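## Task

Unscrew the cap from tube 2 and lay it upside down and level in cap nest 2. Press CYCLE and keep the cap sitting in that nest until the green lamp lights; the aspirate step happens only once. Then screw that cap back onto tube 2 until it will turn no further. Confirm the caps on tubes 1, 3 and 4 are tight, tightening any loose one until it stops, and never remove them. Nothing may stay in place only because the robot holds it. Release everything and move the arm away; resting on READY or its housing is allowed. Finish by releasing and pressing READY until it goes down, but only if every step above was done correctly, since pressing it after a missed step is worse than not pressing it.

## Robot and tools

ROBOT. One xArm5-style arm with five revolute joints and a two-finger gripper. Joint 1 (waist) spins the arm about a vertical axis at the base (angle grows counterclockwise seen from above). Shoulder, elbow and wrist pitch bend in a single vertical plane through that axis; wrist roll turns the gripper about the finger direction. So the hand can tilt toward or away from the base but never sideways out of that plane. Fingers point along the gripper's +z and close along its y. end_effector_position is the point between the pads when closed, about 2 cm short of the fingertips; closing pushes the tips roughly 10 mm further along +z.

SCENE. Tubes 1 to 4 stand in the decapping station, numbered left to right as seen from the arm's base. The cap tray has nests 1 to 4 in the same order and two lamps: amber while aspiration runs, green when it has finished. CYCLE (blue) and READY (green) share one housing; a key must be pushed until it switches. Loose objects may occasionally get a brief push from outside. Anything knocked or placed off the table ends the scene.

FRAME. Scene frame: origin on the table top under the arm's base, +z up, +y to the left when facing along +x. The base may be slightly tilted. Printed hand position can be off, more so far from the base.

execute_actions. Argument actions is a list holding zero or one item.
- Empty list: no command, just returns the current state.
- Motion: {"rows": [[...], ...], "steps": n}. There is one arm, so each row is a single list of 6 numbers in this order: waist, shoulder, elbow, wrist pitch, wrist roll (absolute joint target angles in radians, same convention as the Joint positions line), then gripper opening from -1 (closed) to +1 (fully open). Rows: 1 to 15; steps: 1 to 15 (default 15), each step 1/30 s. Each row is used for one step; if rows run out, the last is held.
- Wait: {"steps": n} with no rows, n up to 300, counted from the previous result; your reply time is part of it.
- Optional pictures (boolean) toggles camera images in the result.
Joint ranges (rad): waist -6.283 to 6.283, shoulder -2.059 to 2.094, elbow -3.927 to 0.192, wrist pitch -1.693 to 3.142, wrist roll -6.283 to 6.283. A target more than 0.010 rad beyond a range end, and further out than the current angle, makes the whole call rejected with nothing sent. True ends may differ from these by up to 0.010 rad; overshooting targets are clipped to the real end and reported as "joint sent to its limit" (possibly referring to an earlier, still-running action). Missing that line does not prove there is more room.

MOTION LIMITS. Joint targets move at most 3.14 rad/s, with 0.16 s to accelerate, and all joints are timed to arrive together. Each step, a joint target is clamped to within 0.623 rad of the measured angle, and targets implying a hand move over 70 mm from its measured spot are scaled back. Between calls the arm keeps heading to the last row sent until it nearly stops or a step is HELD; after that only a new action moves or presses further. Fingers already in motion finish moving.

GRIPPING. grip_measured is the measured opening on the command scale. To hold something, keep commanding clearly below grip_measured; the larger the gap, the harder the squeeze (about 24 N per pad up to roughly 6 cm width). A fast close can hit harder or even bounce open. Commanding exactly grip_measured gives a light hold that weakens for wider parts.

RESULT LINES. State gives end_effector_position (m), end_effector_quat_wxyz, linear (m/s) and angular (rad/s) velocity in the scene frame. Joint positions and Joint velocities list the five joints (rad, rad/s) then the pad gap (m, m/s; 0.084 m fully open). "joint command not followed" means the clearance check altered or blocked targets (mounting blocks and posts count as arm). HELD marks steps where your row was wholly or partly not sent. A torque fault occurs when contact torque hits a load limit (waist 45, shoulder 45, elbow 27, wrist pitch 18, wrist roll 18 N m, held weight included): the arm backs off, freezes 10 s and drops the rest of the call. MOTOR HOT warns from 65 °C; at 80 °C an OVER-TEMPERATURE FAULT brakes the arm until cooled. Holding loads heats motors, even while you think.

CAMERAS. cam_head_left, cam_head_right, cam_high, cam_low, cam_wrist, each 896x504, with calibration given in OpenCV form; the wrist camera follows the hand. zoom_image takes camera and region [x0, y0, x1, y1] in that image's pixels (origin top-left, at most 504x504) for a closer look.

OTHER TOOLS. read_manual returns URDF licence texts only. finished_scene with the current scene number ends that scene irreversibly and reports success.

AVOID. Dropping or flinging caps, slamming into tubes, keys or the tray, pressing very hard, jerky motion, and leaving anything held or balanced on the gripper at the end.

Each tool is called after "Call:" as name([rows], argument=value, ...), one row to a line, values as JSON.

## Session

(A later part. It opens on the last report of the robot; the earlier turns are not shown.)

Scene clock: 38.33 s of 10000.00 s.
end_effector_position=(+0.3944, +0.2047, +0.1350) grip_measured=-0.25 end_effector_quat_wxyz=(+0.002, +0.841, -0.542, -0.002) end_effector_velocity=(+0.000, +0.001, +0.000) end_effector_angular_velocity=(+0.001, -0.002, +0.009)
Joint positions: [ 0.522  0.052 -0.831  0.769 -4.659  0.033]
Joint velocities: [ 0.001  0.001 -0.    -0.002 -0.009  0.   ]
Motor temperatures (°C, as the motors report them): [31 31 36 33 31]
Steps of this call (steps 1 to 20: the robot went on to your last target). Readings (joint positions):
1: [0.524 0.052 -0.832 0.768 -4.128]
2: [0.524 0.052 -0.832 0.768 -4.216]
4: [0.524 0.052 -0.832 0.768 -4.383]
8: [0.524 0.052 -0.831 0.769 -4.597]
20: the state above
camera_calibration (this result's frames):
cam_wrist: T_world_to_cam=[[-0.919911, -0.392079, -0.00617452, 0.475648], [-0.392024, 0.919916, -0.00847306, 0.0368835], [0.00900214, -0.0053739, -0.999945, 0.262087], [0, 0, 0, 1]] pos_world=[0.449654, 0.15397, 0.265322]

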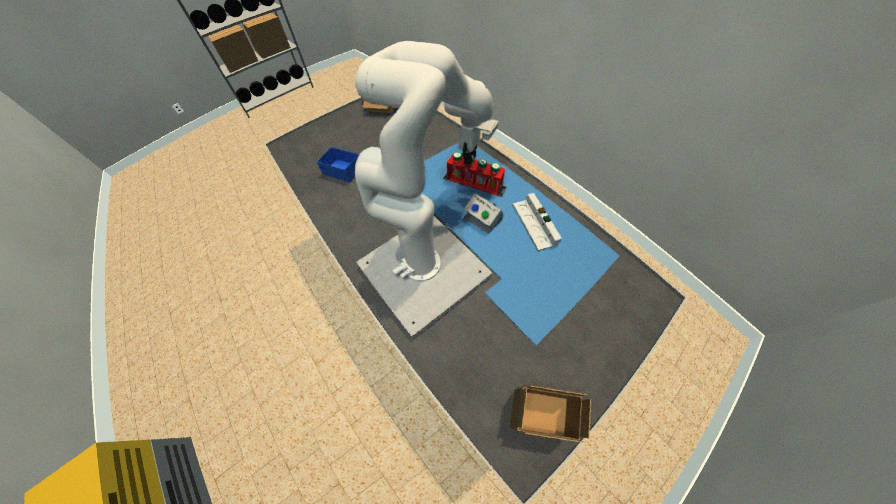

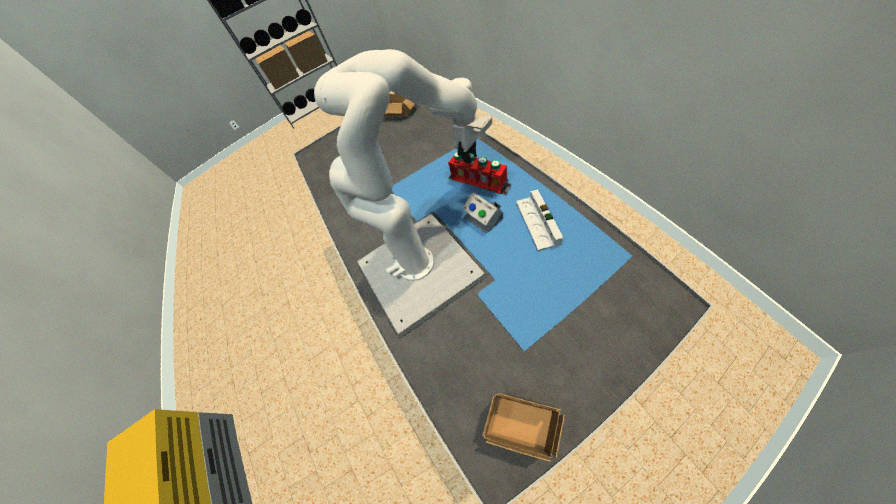

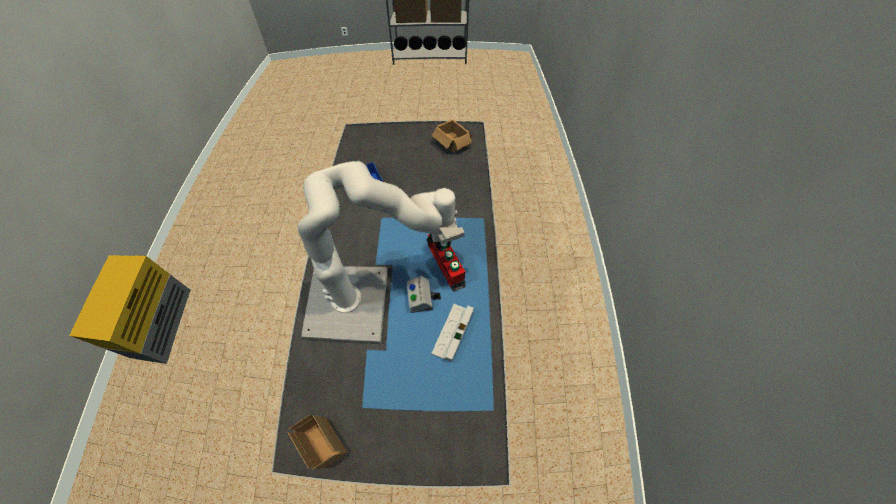

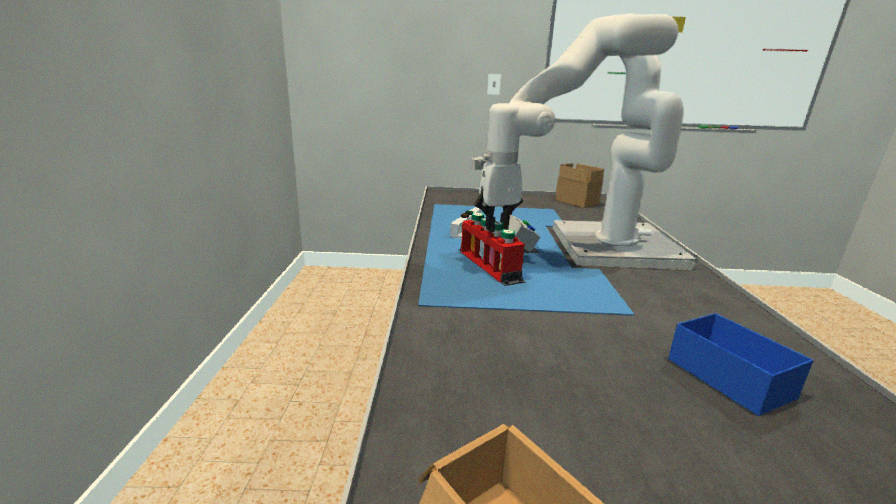

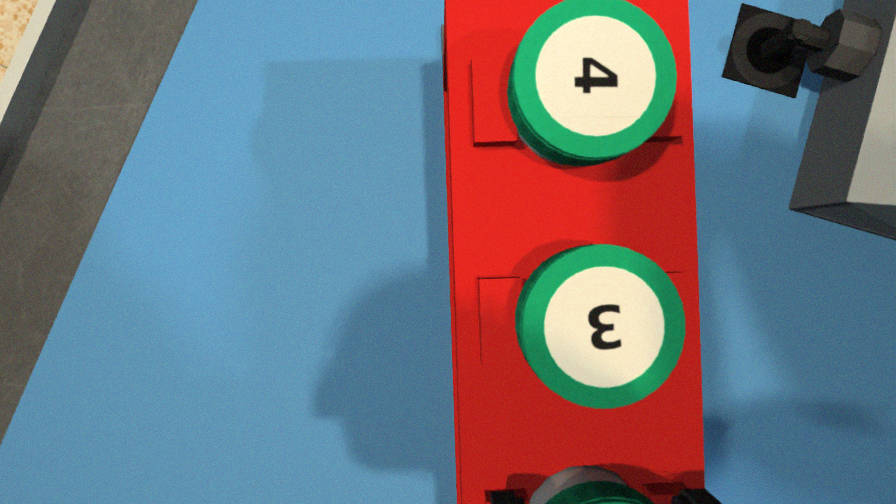

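Call:
execute_actions([
  {"rows":[[0.522,0.052,-0.832,0.768,-4.66,0.2],[0.522,0.052,-0.832,0.768,-4.66,0.2],[0.522,0.052,-0.832,0.768,-4.66,0.2],[0.522,0.052,-0.832,0.768,-4.66,0.2],[0.522,0.052,-0.832,0.768,-4.66,0.2],[0.522,-0.02,-0.856,0.862,-4.66,0.2]],"steps":15},
], pictures=false)

Call:
execute_actions([
  {"rows":[[0.522,-0.02,-0.856,0.862,-1.52,0.2]],"steps":15},
], pictures=false)

Call:
execute_actions([
  {"steps":25},
], pictures=false)

Call:
execute_actions([
  {"rows":[[0.522,-0.02,-0.856,0.862,1.62,0.2]],"steps":15},
], pictures=false)

Call:
execute_actions([
  {"steps":28},
], pictures=false)

Call:
execute_actions([
  {"rows":[[0.522,0.054,-0.832,0.766,1.62,0.2]],"steps":14},
], pictures=false)

Call:
execute_actions([
  {"rows":[[0.522,0.054,-0.832,0.766,1.62,-0.6]],"steps":9},
], pictures=false)

Call:
execute_actions([
  {"rows":[[0.522,0.050,-0.833,0.771,0.27,-0.6]],"steps":15},
], pictures=false)

Call:
execute_actions([
  {"rows":[[0.522,0.047,-0.834,0.775,-1.08,-0.6]],"steps":15},
], pictures=false)

Call:
execute_actions([
  {"rows":[[0.522,0.044,-0.835,0.779,-2.43,-0.6]],"steps":15},
], pictures=false)

Call:
execute_actions([
  {"rows":[[0.522,0.041,-0.836,0.783,-3.8,-0.6]],"steps":15},
], pictures=false)

Call:
execute_actions([
  {"rows":[[0.522,0.036,-0.838,0.790,-4.66,-0.6]],"steps":15},
], pictures=false)

Call:
execute_actions([
  {"rows":[[0.522,0.0,-0.85,0.838,-4.66,-0.6]],"steps":15},
])

Scene clock: 51.07 s of 10000.00 s.
end_effector_position=(+0.3943, +0.2043, +0.1689) grip_measured=+0.19 end_effector_quat_wxyz=(-0.002, +0.841, -0.542, +0.001) end_effector_velocity=(-0.025, -0.012, -0.004) end_effector_angular_velocity=(-0.039, +0.075, +0.002)
Joint positions: [ 0.522 -0.018 -0.857  0.855 -4.66   0.052]
Joint velocities: [ 0.003 -0.024  0.021  0.087  0.001  0.   ]
Motor temperatures (°C, as the motors report them): [31 31 39 34 31]
Steps of this call (steps 1 to 15: the robot went on to your last target; steps 16 to 367: nothing new was sent; steps 368 to 382: all 15 steps of this action). Readings (joint positions):
368: [0.522 0.052 -0.832 0.769 -4.660]
369: [0.522 0.052 -0.832 0.768 -4.660]
371: [0.519 0.050 -0.840 0.763 -4.660]
375: [0.520 0.041 -0.841 0.780 -4.660]
382: the state above

Scene clock: 51.57 s of 10000.00 s.
end_effector_position=(+0.3925, +0.2036, +0.1690) grip_measured=+0.19 end_effector_quat_wxyz=(-0.001, -0.501, +0.865, +0.000) end_effector_velocity=(+0.000, +0.001, +0.001) end_effector_angular_velocity=(-0.004, -0.003, -2.610)
Joint positions: [ 0.522 -0.02  -0.856  0.862 -3.713  0.052]
Joint velocities: [ 0.002 -0.002 -0.001  0.     2.612 -0.   ]
Motor temperatures (°C, as the motors report them): [31 31 39 34 31]
Steps of this call (steps 1 to 15: all 15 steps of this action). Readings (joint positions):
1: [0.522 -0.018 -0.856 0.857 -4.660]
2: [0.522 -0.018 -0.856 0.859 -4.656]
4: [0.522 -0.019 -0.855 0.861 -4.613]
8: [0.522 -0.019 -0.856 0.862 -4.336]
15: the state above

Scene clock: 52.40 s of 10000.00 s.
end_effector_position=(+0.3926, +0.2036, +0.1691) grip_measured=+0.19 end_effector_quat_wxyz=(-0.001, +0.500, +0.866, -0.001) end_effector_velocity=(+0.001, +0.001, +0.001) end_effector_angular_velocity=(-0.000, -0.004, -1.179)
Joint positions: [ 0.522 -0.02  -0.856  0.862 -1.615  0.052]
Joint velocities: [ 0.001 -0.001 -0.    -0.002  1.18  -0.   ]
Motor temperatures (°C, as the motors report them): [31 31 39 34 31]
Steps of this call (steps 1 to 25: the robot went on to your last target). Readings (joint positions):
1: [0.522 -0.020 -0.856 0.862 -3.625]
2: [0.522 -0.020 -0.856 0.862 -3.538]
4: [0.522 -0.020 -0.856 0.862 -3.363]
8: [0.522 -0.020 -0.856 0.862 -3.012]
25: the state above

Scene clock: 52.90 s of 10000.00 s.
end_effector_position=(+0.3926, +0.2036, +0.1691) grip_measured=+0.19 end_effector_quat_wxyz=(-0.000, +0.865, +0.502, -0.001) end_effector_velocity=(+0.000, -0.000, -0.000) end_effector_angular_velocity=(-0.005, -0.001, -2.612)
Joint positions: [ 0.522 -0.02  -0.856  0.862 -0.574  0.052]
Joint velocities: [-0.001  0.001 -0.    -0.001  2.612 -0.   ]
Motor temperatures (°C, as the motors report them): [31 31 39 34 31]
Steps of this call (steps 1 to 15: all 15 steps of this action). Readings (joint positions):
1: [0.522 -0.020 -0.856 0.862 -1.582]
2: [0.522 -0.020 -0.856 0.862 -1.557]
4: [0.522 -0.020 -0.856 0.862 -1.489]
8: [0.522 -0.020 -0.856 0.862 -1.195]
15: the state above

Scene clock: 53.83 s of 10000.00 s.
end_effector_position=(+0.3925, +0.2036, +0.1691) grip_measured=+0.19 end_effector_quat_wxyz=(+0.001, +0.849, -0.529, -0.001) end_effector_velocity=(-0.001, -0.000, -0.001) end_effector_angular_velocity=(-0.001, +0.001, -0.336)
Joint positions: [ 0.522 -0.02  -0.856  0.862  1.592  0.052]
Joint velocities: [ 0.     0.     0.001  0.001  0.336 -0.   ]
Motor temperatures (°C, as the motors report them): [31 31 39 34 31]
Steps of this call (steps 1 to 28: the robot went on to your last target). Readings (joint positions):
1: [0.522 -0.020 -0.856 0.862 -0.486]
2: [0.522 -0.020 -0.856 0.862 -0.399]
4: [0.522 -0.020 -0.856 0.862 -0.224]
8: [0.522 -0.020 -0.856 0.862 0.127]
28: the state above

Scene clock: 54.30 s of 10000.00 s.
end_effector_position=(+0.3953, +0.2051, +0.1355) grip_measured=+0.19 end_effector_quat_wxyz=(+0.001, +0.842, -0.540, -0.001) end_effector_velocity=(-0.000, +0.000, -0.005) end_effector_angular_velocity=(+0.000, -0.000, -0.001)
Joint positions: [ 0.522  0.053 -0.833  0.767  1.62   0.052]
Joint velocities: [ 0.001  0.009  0.004 -0.013  0.002  0.   ]
Motor temperatures (°C, as the motors report them): [31 31 38 34 31]
Steps of this call (steps 1 to 14: all 14 steps of this action). Readings (joint positions):
1: [0.522 -0.020 -0.856 0.862 1.602]
2: [0.522 -0.018 -0.856 0.858 1.608]
4: [0.522 0.003 -0.851 0.827 1.614]
8: [0.522 0.047 -0.832 0.780 1.619]
14: the state above

Scene clock: 54.60 s of 10000.00 s.
end_effector_position=(+0.3943, +0.2046, +0.1343) grip_measured=-0.22 end_effector_quat_wxyz=(+0.003, +0.842, -0.540, -0.002) end_effector_velocity=(+0.001, +0.000, +0.000) end_effector_angular_velocity=(+0.001, -0.002, -0.001)
Joint positions: [ 0.522  0.054 -0.831  0.767  1.62   0.034]
Joint velocities: [ 0.     0.    -0.    -0.003  0.001  0.   ]
Motor temperatures (°C, as the motors report them): [31 31 38 34 31]
Steps of this call (steps 1 to 9: all 9 steps of this action). Readings (joint positions):
1: [0.522 0.053 -0.833 0.767 1.620]
2: [0.522 0.053 -0.833 0.766 1.620]
4: [0.522 0.053 -0.831 0.768 1.620]
8: [0.522 0.054 -0.831 0.767 1.620]
9: the state above

Scene clock: 55.10 s of 10000.00 s.
end_effector_position=(+0.3956, +0.2052, +0.1369) grip_measured=-0.23 end_effector_quat_wxyz=(+0.000, +0.995, -0.097, -0.001) end_effector_velocity=(-0.002, +0.003, +0.002) end_effector_angular_velocity=(+0.005, -0.001, +2.572)
Joint positions: [ 0.522  0.05  -0.834  0.77   0.673  0.034]
Joint velocities: [ 0.008 -0.006  0.     0.003 -2.564 -0.001]
Motor temperatures (°C, as the motors report them): [31 31 38 34 31]
Steps of this call (steps 1 to 15: all 15 steps of this action). Readings (joint positions):
1: [0.522 0.054 -0.831 0.767 1.620]
2: [0.522 0.054 -0.831 0.767 1.616]
4: [0.522 0.054 -0.831 0.767 1.573]
8: [0.522 0.052 -0.832 0.769 1.296]
15: the state above

Scene clock: 55.60 s of 10000.00 s.
end_effector_position=(+0.3941, +0.2046, +0.1372) grip_measured=-0.24 end_effector_quat_wxyz=(-0.000, +0.853, +0.522, -0.003) end_effector_velocity=(+0.014, -0.000, +0.009) end_effector_angular_velocity=(+0.032, -0.027, +2.595)
Joint positions: [ 0.522  0.047 -0.833  0.776 -0.621  0.034]
Joint velocities: [-0.016 -0.003 -0.018 -0.016 -2.611 -0.019]
Motor temperatures (°C, as the motors report them): [31 31 38 34 31]
Steps of this call (steps 1 to 15: all 15 steps of this action). Readings (joint positions):
1: [0.522 0.050 -0.834 0.770 0.590]
2: [0.522 0.050 -0.834 0.770 0.508]
4: [0.522 0.049 -0.835 0.769 0.341]
8: [0.523 0.048 -0.834 0.773 -0.007]
15: the state above

Scene clock: 56.10 s of 10000.00 s.
end_effector_position=(+0.3940, +0.2042, +0.1384) grip_measured=-0.25 end_effector_quat_wxyz=(-0.002, +0.360, +0.933, -0.002) end_effector_velocity=(+0.000, -0.001, +0.000) end_effector_angular_velocity=(+0.016, +0.008, +2.609)
Joint positions: [ 0.522  0.044 -0.834  0.78  -1.926  0.033]
Joint velocities: [-0.003 -0.001  0.     0.001 -2.611 -0.   ]
Motor temperatures (°C, as the motors report them): [31 31 38 34 31]
Steps of this call (steps 1 to 15: all 15 steps of this action). Readings (joint positions):
1: [0.522 0.047 -0.834 0.775 -0.707]
2: [0.522 0.047 -0.833 0.776 -0.792]
4: [0.522 0.047 -0.833 0.776 -0.963]
8: [0.523 0.045 -0.833 0.778 -1.313]
15: the state above

Scene clock: 56.60 s of 10000.00 s.
end_effector_position=(+0.3974, +0.2060, +0.1430) grip_measured=-0.25 end_effector_quat_wxyz=(+0.002, -0.283, +0.959, +0.001) end_effector_velocity=(-0.019, -0.009, -0.018) end_effector_angular_velocity=(-0.040, +0.049, +2.616)
Joint positions: [ 0.522  0.04  -0.84   0.78  -3.236  0.033]
Joint velocities: [ 0.003  0.009  0.033  0.02  -2.613 -0.   ]
Motor temperatures (°C, as the motors report them): [31 31 38 34 31]
Steps of this call (steps 1 to 15: all 15 steps of this action). Readings (joint positions):
1: [0.521 0.044 -0.834 0.780 -2.013]
2: [0.521 0.044 -0.834 0.780 -2.099]
4: [0.521 0.044 -0.834 0.780 -2.273]
8: [0.521 0.042 -0.835 0.782 -2.623]
15: the state above

Scene clock: 57.10 s of 10000.00 s.
end_effector_position=(+0.3947, +0.2047, +0.1431) grip_measured=-0.25 end_effector_quat_wxyz=(+0.002, +0.797, -0.605, -0.001) end_effector_velocity=(-0.001, -0.000, -0.000) end_effector_angular_velocity=(+0.005, +0.004, +1.709)
Joint positions: [ 0.522  0.036 -0.838  0.79  -4.506  0.033]
Joint velocities: [ 0.001 -0.001  0.002  0.002 -1.709 -0.   ]
Motor temperatures (°C, as the motors report them): [31 31 38 34 31]
Steps of this call (steps 1 to 15: all 15 steps of this action). Readings (joint positions):
1: [0.522 0.040 -0.839 0.780 -3.324]
2: [0.522 0.040 -0.838 0.781 -3.411]
4: [0.522 0.040 -0.837 0.782 -3.586]
8: [0.522 0.038 -0.838 0.787 -3.937]
15: the state above

Scene clock: 57.60 s of 10000.00 s.
end_effector_position=(+0.3931, +0.2039, +0.1595) grip_measured=-0.25 end_effector_quat_wxyz=(+0.002, +0.841, -0.542, -0.001) end_effector_velocity=(+0.001, -0.000, +0.003) end_effector_angular_velocity=(+0.001, -0.002, +0.005)
Joint positions: [ 0.522  0.001 -0.85   0.838 -4.659  0.033]
Joint velocities: [-0.001 -0.005 -0.002  0.004 -0.006  0.   ]
Motor temperatures (°C, as the motors report them): [31 31 38 34 31]
Steps of this call (steps 1 to 15: all 15 steps of this action). Readings (joint positions):
1: [0.522 0.036 -0.838 0.790 -4.556]
2: [0.522 0.035 -0.838 0.793 -4.591]
4: [0.522 0.022 -0.842 0.811 -4.630]
8: [0.522 0.003 -0.850 0.832 -4.654]
15: the state above
camera_calibration (this result's frames):
cam_wrist: T_world_to_cam=[[-0.919911, -0.392061, -0.0072308, 0.474531], [-0.392002, 0.919926, -0.00839476, 0.0372672], [0.00994306, -0.00488794, -0.999939, 0.286059], [0, 0, 0, 1]] pos_world=[0.44829, 0.15316, 0.289785]

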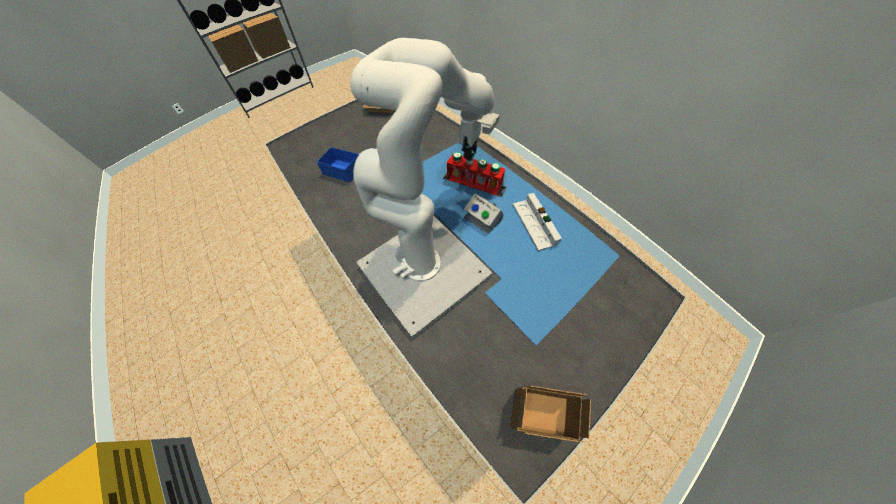

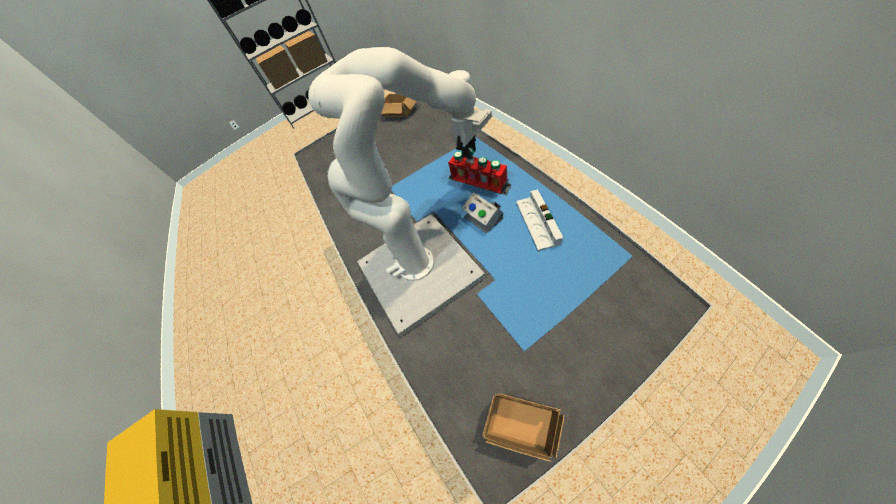

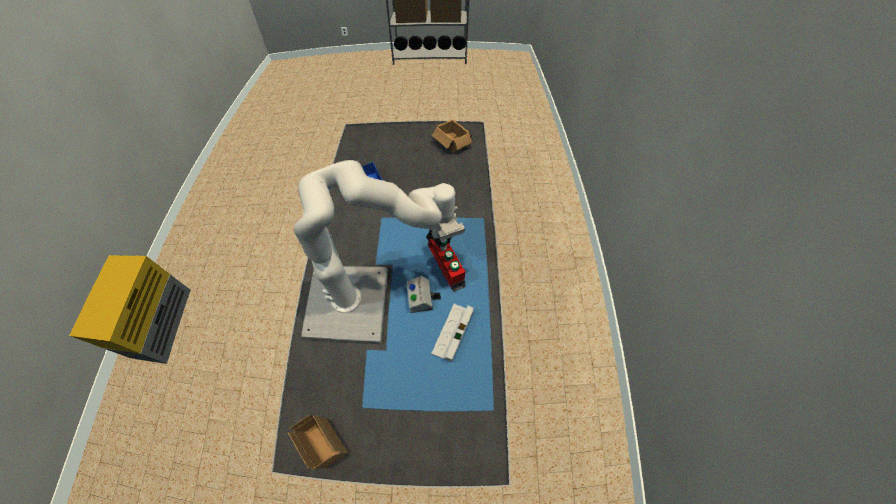

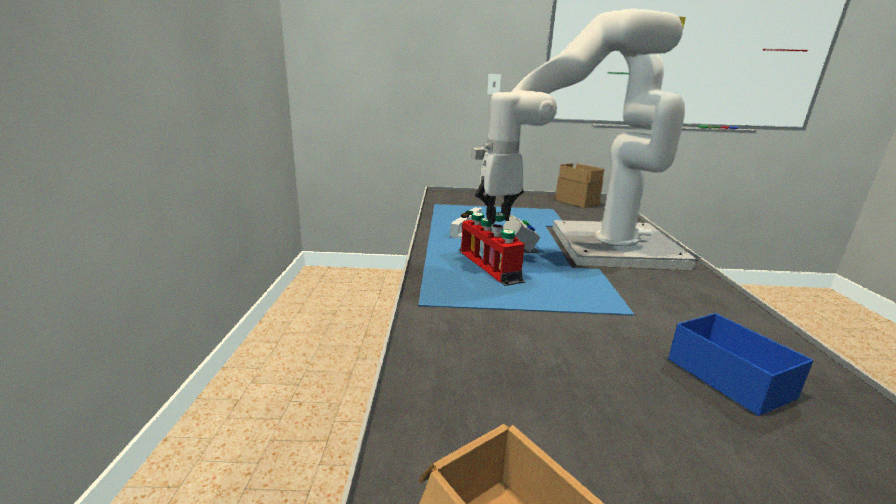

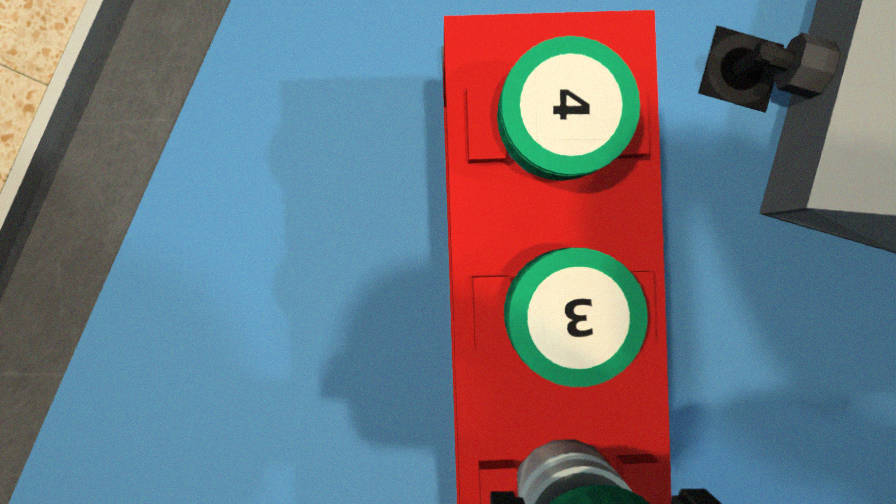

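Call:
execute_actions([
  {"rows":[[0.522,-0.10,-0.86,0.95,-6.15,-0.6]],"steps":10},
], pictures=false)

Call:
execute_actions([
  {"rows":[[-0.195,-0.16,-0.80,0.95,-6.15,-0.6]],"steps":15},
], pictures=false)

Call:
execute_actions([
  {"steps":15},
])

Scene clock: 63.90 s of 10000.00 s.
end_effector_position=(+0.3867, +0.2006, +0.1889) grip_measured=-0.25 end_effector_quat_wxyz=(+0.001, +0.949, -0.314, -0.001) end_effector_velocity=(-0.024, -0.012, +0.122) end_effector_angular_velocity=(+0.021, -0.027, +2.692)
Joint positions: [ 0.522 -0.073 -0.858  0.918 -5.166  0.033]
Joint velocities: [ 0.001 -0.296 -0.043  0.307 -2.691  0.   ]
Motor temperatures (°C, as the motors report them): [31 31 38 34 31]
Steps of this call (steps 1 to 15: the robot went on to your last target; steps 16 to 179: nothing new was sent; steps 180 to 189: all 10 steps of this action). Readings (joint positions):
180: [0.522 -0.000 -0.850 0.838 -4.660]
181: [0.522 -0.000 -0.850 0.839 -4.664]
183: [0.522 -0.006 -0.850 0.847 -4.707]
187: [0.522 -0.049 -0.855 0.894 -4.985]
189: the state above

Scene clock: 64.40 s of 10000.00 s.
end_effector_position=(+0.4193, +0.0592, +0.1976) grip_measured=-0.25 end_effector_quat_wxyz=(+0.003, +0.982, -0.187, -0.001) end_effector_velocity=(+0.027, -0.361, +0.008) end_effector_angular_velocity=(-0.010, +0.001, +0.009)
Joint positions: [ 0.182 -0.124 -0.83   0.943 -5.768  0.033]
Joint velocities: [-0.859 -0.083  0.069  0.016 -0.868 -0.   ]
Motor temperatures (°C, as the motors report them): [31 31 38 34 31]
Steps of this call (steps 1 to 15: all 15 steps of this action). Readings (joint positions):
1: [0.522 -0.082 -0.860 0.927 -5.256]
2: [0.521 -0.088 -0.860 0.933 -5.341]
4: [0.498 -0.095 -0.858 0.938 -5.477]
8: [0.378 -0.105 -0.846 0.939 -5.569]
15: the state above

Scene clock: 64.90 s of 10000.00 s.
end_effector_position=(+0.4032, -0.0912, +0.2012) grip_measured=-0.25 end_effector_quat_wxyz=(+0.005, +0.983, -0.185, -0.001) end_effector_velocity=(-0.016, -0.051, +0.001) end_effector_angular_velocity=(-0.001, +0.002, +0.029)
Joint positions: [-0.183 -0.159 -0.801  0.95  -6.137  0.033]
Joint velocities: [-0.13  -0.013  0.012  0.002 -0.16  -0.   ]
Motor temperatures (°C, as the motors report them): [31 31 38 34 31]
Steps of this call (steps 1 to 15: the robot went on to your last target). Readings (joint positions):
1: [0.153 -0.126 -0.828 0.943 -5.797]
2: [0.124 -0.129 -0.826 0.944 -5.826]
4: [0.066 -0.135 -0.821 0.945 -5.885]
8: [-0.050 -0.146 -0.812 0.947 -6.003]
15: the state above
camera_calibration (this result's frames):
cam_wrist: T_world_to_cam=[[-0.385507, -0.922704, -0.00139307, 0.103368], [-0.922673, 0.385505, -0.00776419, 0.478164], [0.00770108, -0.0017078, -0.999969, 0.32743], [0, 0, 0, 1]] pos_world=[0.478517, -0.0883976, 0.331276]

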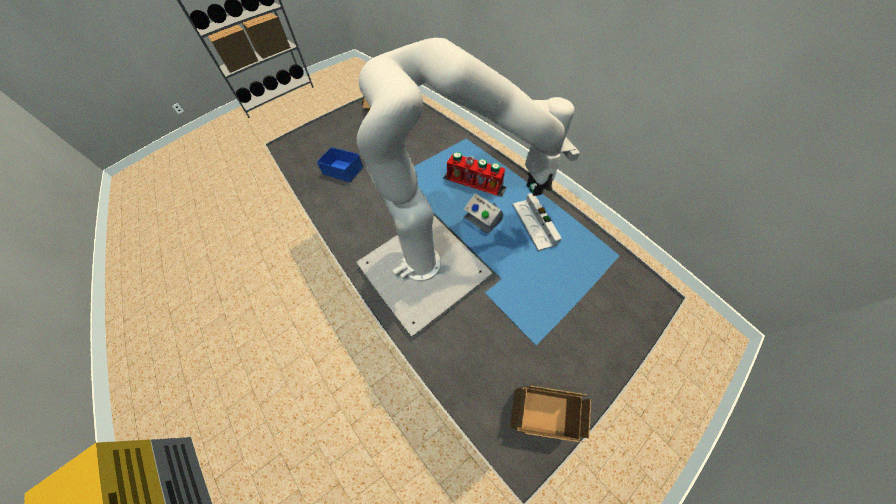

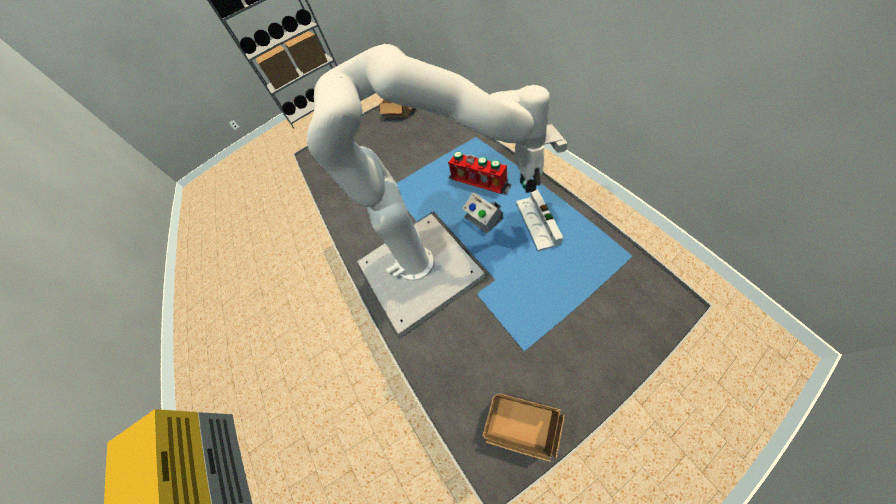

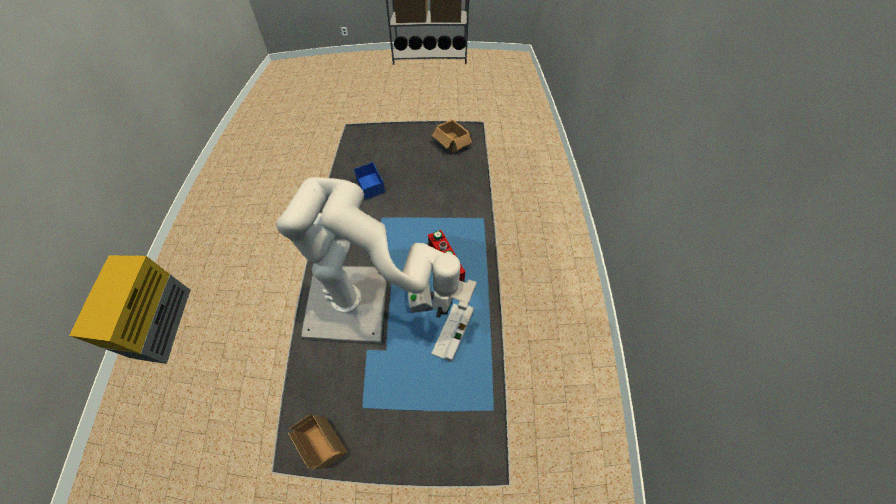

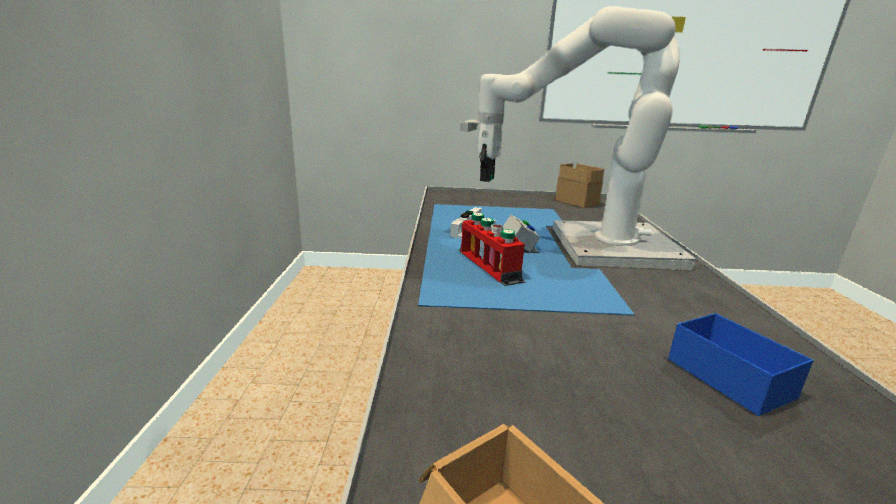

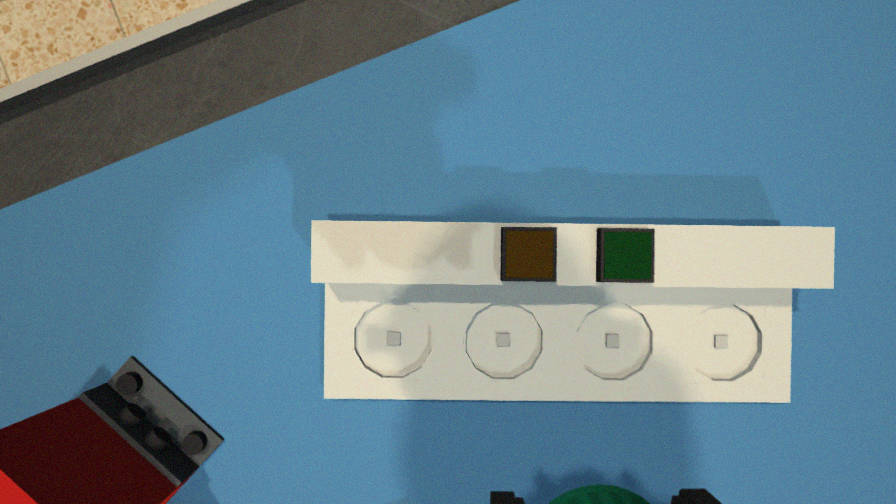

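Call:
execute_actions([
  {"rows":[[-0.177,0.10,-0.80,0.69,-6.13,-0.6]],"steps":15},
], pictures=false)

Call:
execute_actions([
  {"rows":[[-0.177,0.227,-0.786,0.547,-6.13,-0.6]],"steps":15},
], pictures=false)

Call:
execute_actions([
  {"rows":[[-0.177,0.275,-0.784,0.498,-6.13,-0.6]],"steps":15},
])

Scene clock: 73.67 s of 10000.00 s.
end_effector_position=(+0.4304, -0.0957, +0.1123) grip_measured=-0.25 end_effector_quat_wxyz=(+0.005, +0.983, -0.186, -0.001) end_effector_velocity=(+0.017, -0.003, -0.006) end_effector_angular_velocity=(-0.010, -0.043, -0.001)
Joint positions: [-0.177  0.095 -0.8    0.695 -6.13   0.033]
Joint velocities: [ 0.002  0.038 -0.016 -0.065  0.003  0.   ]
Motor temperatures (°C, as the motors report them): [31 31 37 34 31]
Steps of this call (steps 1 to 30: the robot went on to your last target; steps 31 to 248: nothing new was sent; steps 249 to 263: all 15 steps of this action). Readings (joint positions):
249: [-0.195 -0.160 -0.800 0.950 -6.150]
250: [-0.195 -0.157 -0.800 0.946 -6.150]
252: [-0.192 -0.121 -0.804 0.904 -6.147]
256: [-0.183 0.021 -0.798 0.773 -6.136]
263: the state above

Scene clock: 74.17 s of 10000.00 s.
end_effector_position=(+0.4329, -0.0966, +0.0617) grip_measured=-0.25 end_effector_quat_wxyz=(+0.005, +0.983, -0.186, +0.001) end_effector_velocity=(-0.003, +0.001, -0.007) end_effector_angular_velocity=(+0.001, +0.005, +0.001)
Joint positions: [-0.177  0.225 -0.787  0.548 -6.13   0.033]
Joint velocities: [ 0.     0.013  0.006 -0.014 -0.001  0.   ]
Motor temperatures (°C, as the motors report them): [31 31 37 33 31]
Steps of this call (steps 1 to 15: all 15 steps of this action). Readings (joint positions):
1: [-0.177 0.096 -0.801 0.693 -6.130]
2: [-0.177 0.099 -0.801 0.688 -6.130]
4: [-0.177 0.129 -0.800 0.649 -6.130]
8: [-0.177 0.210 -0.784 0.571 -6.130]
15: the state above

Scene clock: 74.67 s of 10000.00 s.
end_effector_position=(+0.4318, -0.0966, +0.0429) grip_measured=-0.25 end_effector_quat_wxyz=(+0.005, +0.983, -0.186, -0.001) end_effector_velocity=(-0.002, +0.000, -0.003) end_effector_angular_velocity=(+0.001, +0.004, +0.000)
Joint positions: [-0.177  0.274 -0.784  0.498 -6.13   0.033]
Joint velocities: [-0.     0.005  0.003 -0.004 -0.001  0.   ]
Motor temperatures (°C, as the motors report them): [31 31 37 33 31]
Steps of this call (steps 1 to 15: all 15 steps of this action). Readings (joint positions):
1: [-0.177 0.225 -0.787 0.548 -6.130]
2: [-0.177 0.228 -0.787 0.544 -6.130]
4: [-0.177 0.246 -0.787 0.525 -6.130]
8: [-0.177 0.270 -0.783 0.505 -6.130]
15: the state above
camera_calibration (this result's frames):
cam_wrist: T_world_to_cam=[[-0.385978, -0.922506, -0.00176118, 0.109402], [-0.92246, 0.385977, -0.00949708, 0.505428], [0.00944089, -0.00204105, -0.999953, 0.168113], [0, 0, 0, 1]] pos_world=[0.506876, -0.093816, 0.173098]

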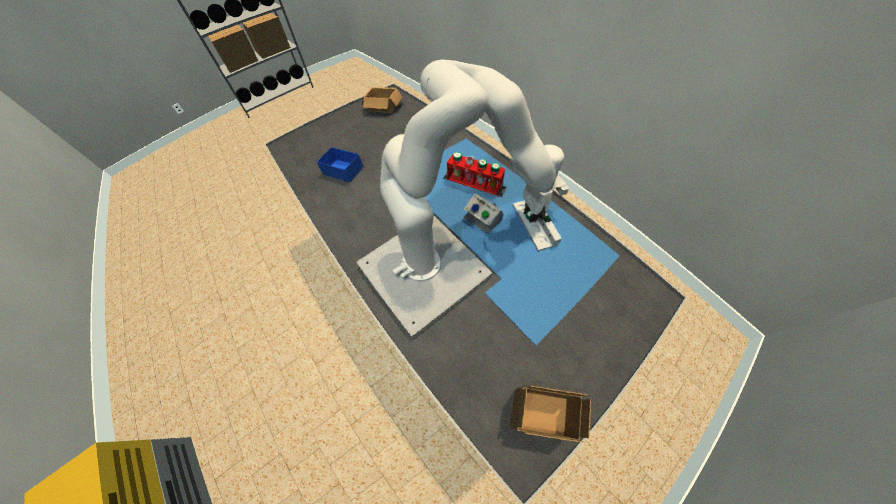

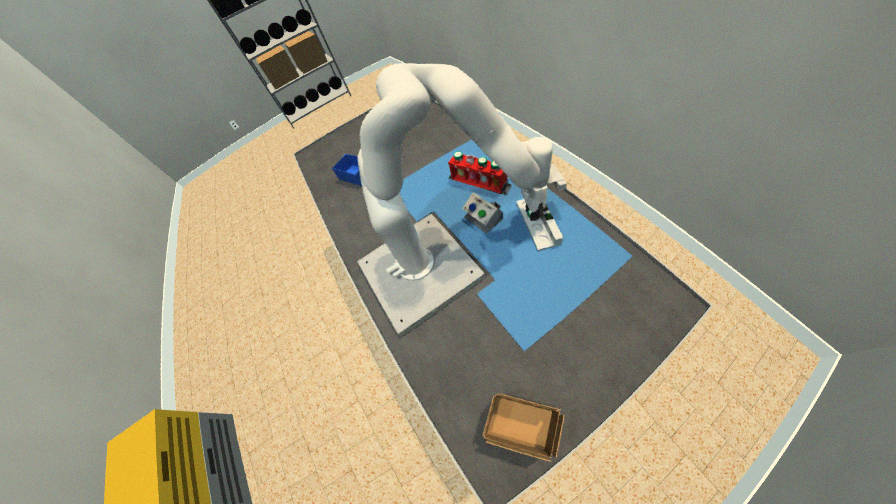

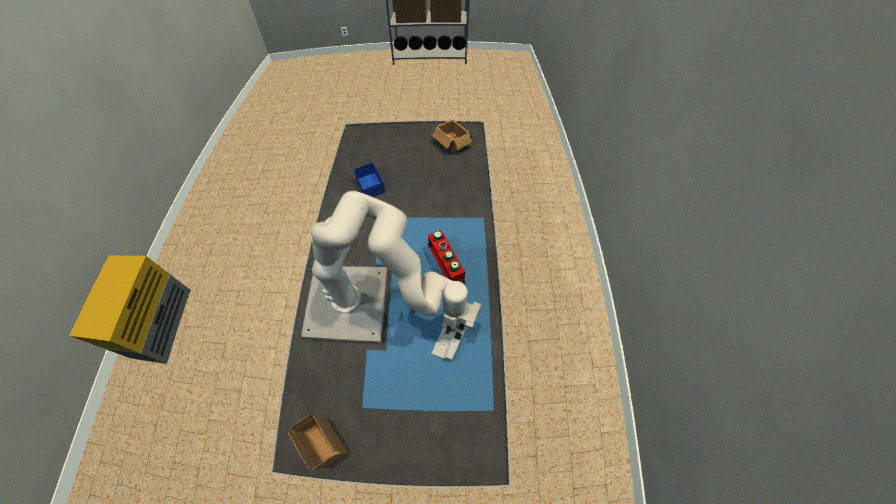

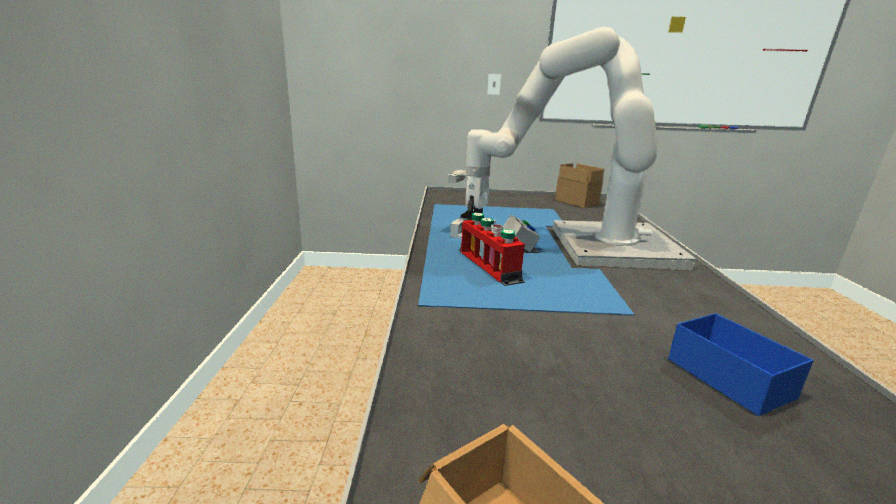

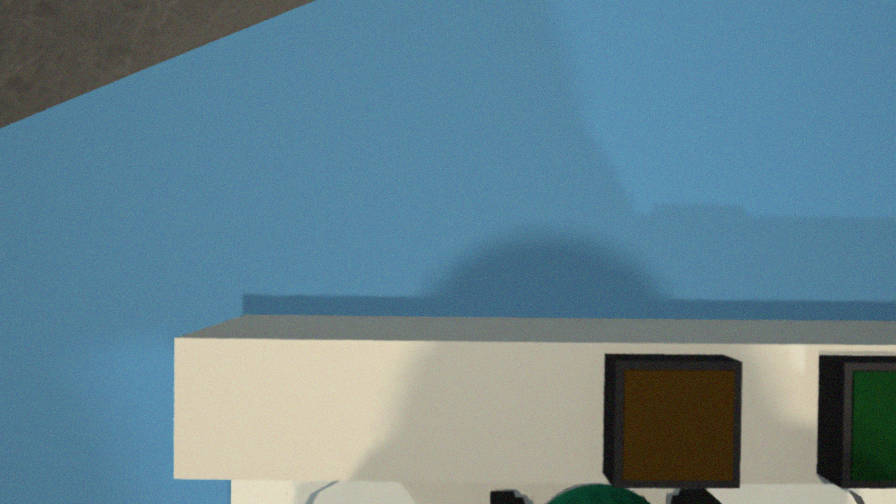

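Call:
execute_actions([
  {"rows":[[-0.177,0.288,-0.786,0.487,-6.13,-0.6]],"steps":15},
], pictures=false)

Call:
execute_actions([
  {"rows":[[-0.177,0.293,-0.786,0.482,-6.13,-0.6]],"steps":12},
], pictures=false)

Scene clock: 77.93 s of 10000.00 s.
end_effector_position=(+0.4320, -0.0967, +0.0383) grip_measured=-0.25 end_effector_quat_wxyz=(+0.005, +0.983, -0.186, -0.001) end_effector_velocity=(+0.000, -0.001, +0.000) end_effector_angular_velocity=(-0.000, -0.001, -0.002)
Joint positions: [-0.177  0.288 -0.786  0.487 -6.13   0.033]
Joint velocities: [-0.001  0.    -0.001 -0.001  0.001 -0.   ]
Motor temperatures (°C, as the motors report them): [31 31 37 33 31]
Steps of this call (steps 1 to 15: the robot went on to your last target; steps 16 to 83: nothing new was sent; steps 84 to 98: all 15 steps of this action). Readings (joint positions):
84: [-0.177 0.275 -0.784 0.498 -6.130]
85: [-0.177 0.276 -0.784 0.497 -6.130]
87: [-0.177 0.281 -0.785 0.493 -6.130]
91: [-0.177 0.287 -0.785 0.488 -6.130]
98: the state above

Scene clock: 78.33 s of 10000.00 s.
end_effector_position=(+0.4319, -0.0967, +0.0365) grip_measured=-0.25 end_effector_quat_wxyz=(+0.005, +0.983, -0.186, -0.001) end_effector_velocity=(-0.000, +0.000, -0.001) end_effector_angular_velocity=(+0.000, +0.001, +0.001)
Joint positions: [-0.177  0.293 -0.786  0.482 -6.13   0.033]
Joint velocities: [ 0.     0.003  0.    -0.002 -0.001  0.   ]
Motor temperatures (°C, as the motors report them): [31 31 37 33 31]
Steps of this call (steps 1 to 12: all 12 steps of this action). Readings (joint positions):
1: [-0.177 0.288 -0.786 0.487 -6.130]
2: [-0.177 0.288 -0.786 0.486 -6.130]
4: [-0.177 0.290 -0.786 0.485 -6.130]
8: [-0.177 0.293 -0.786 0.483 -6.130]
12: the state above


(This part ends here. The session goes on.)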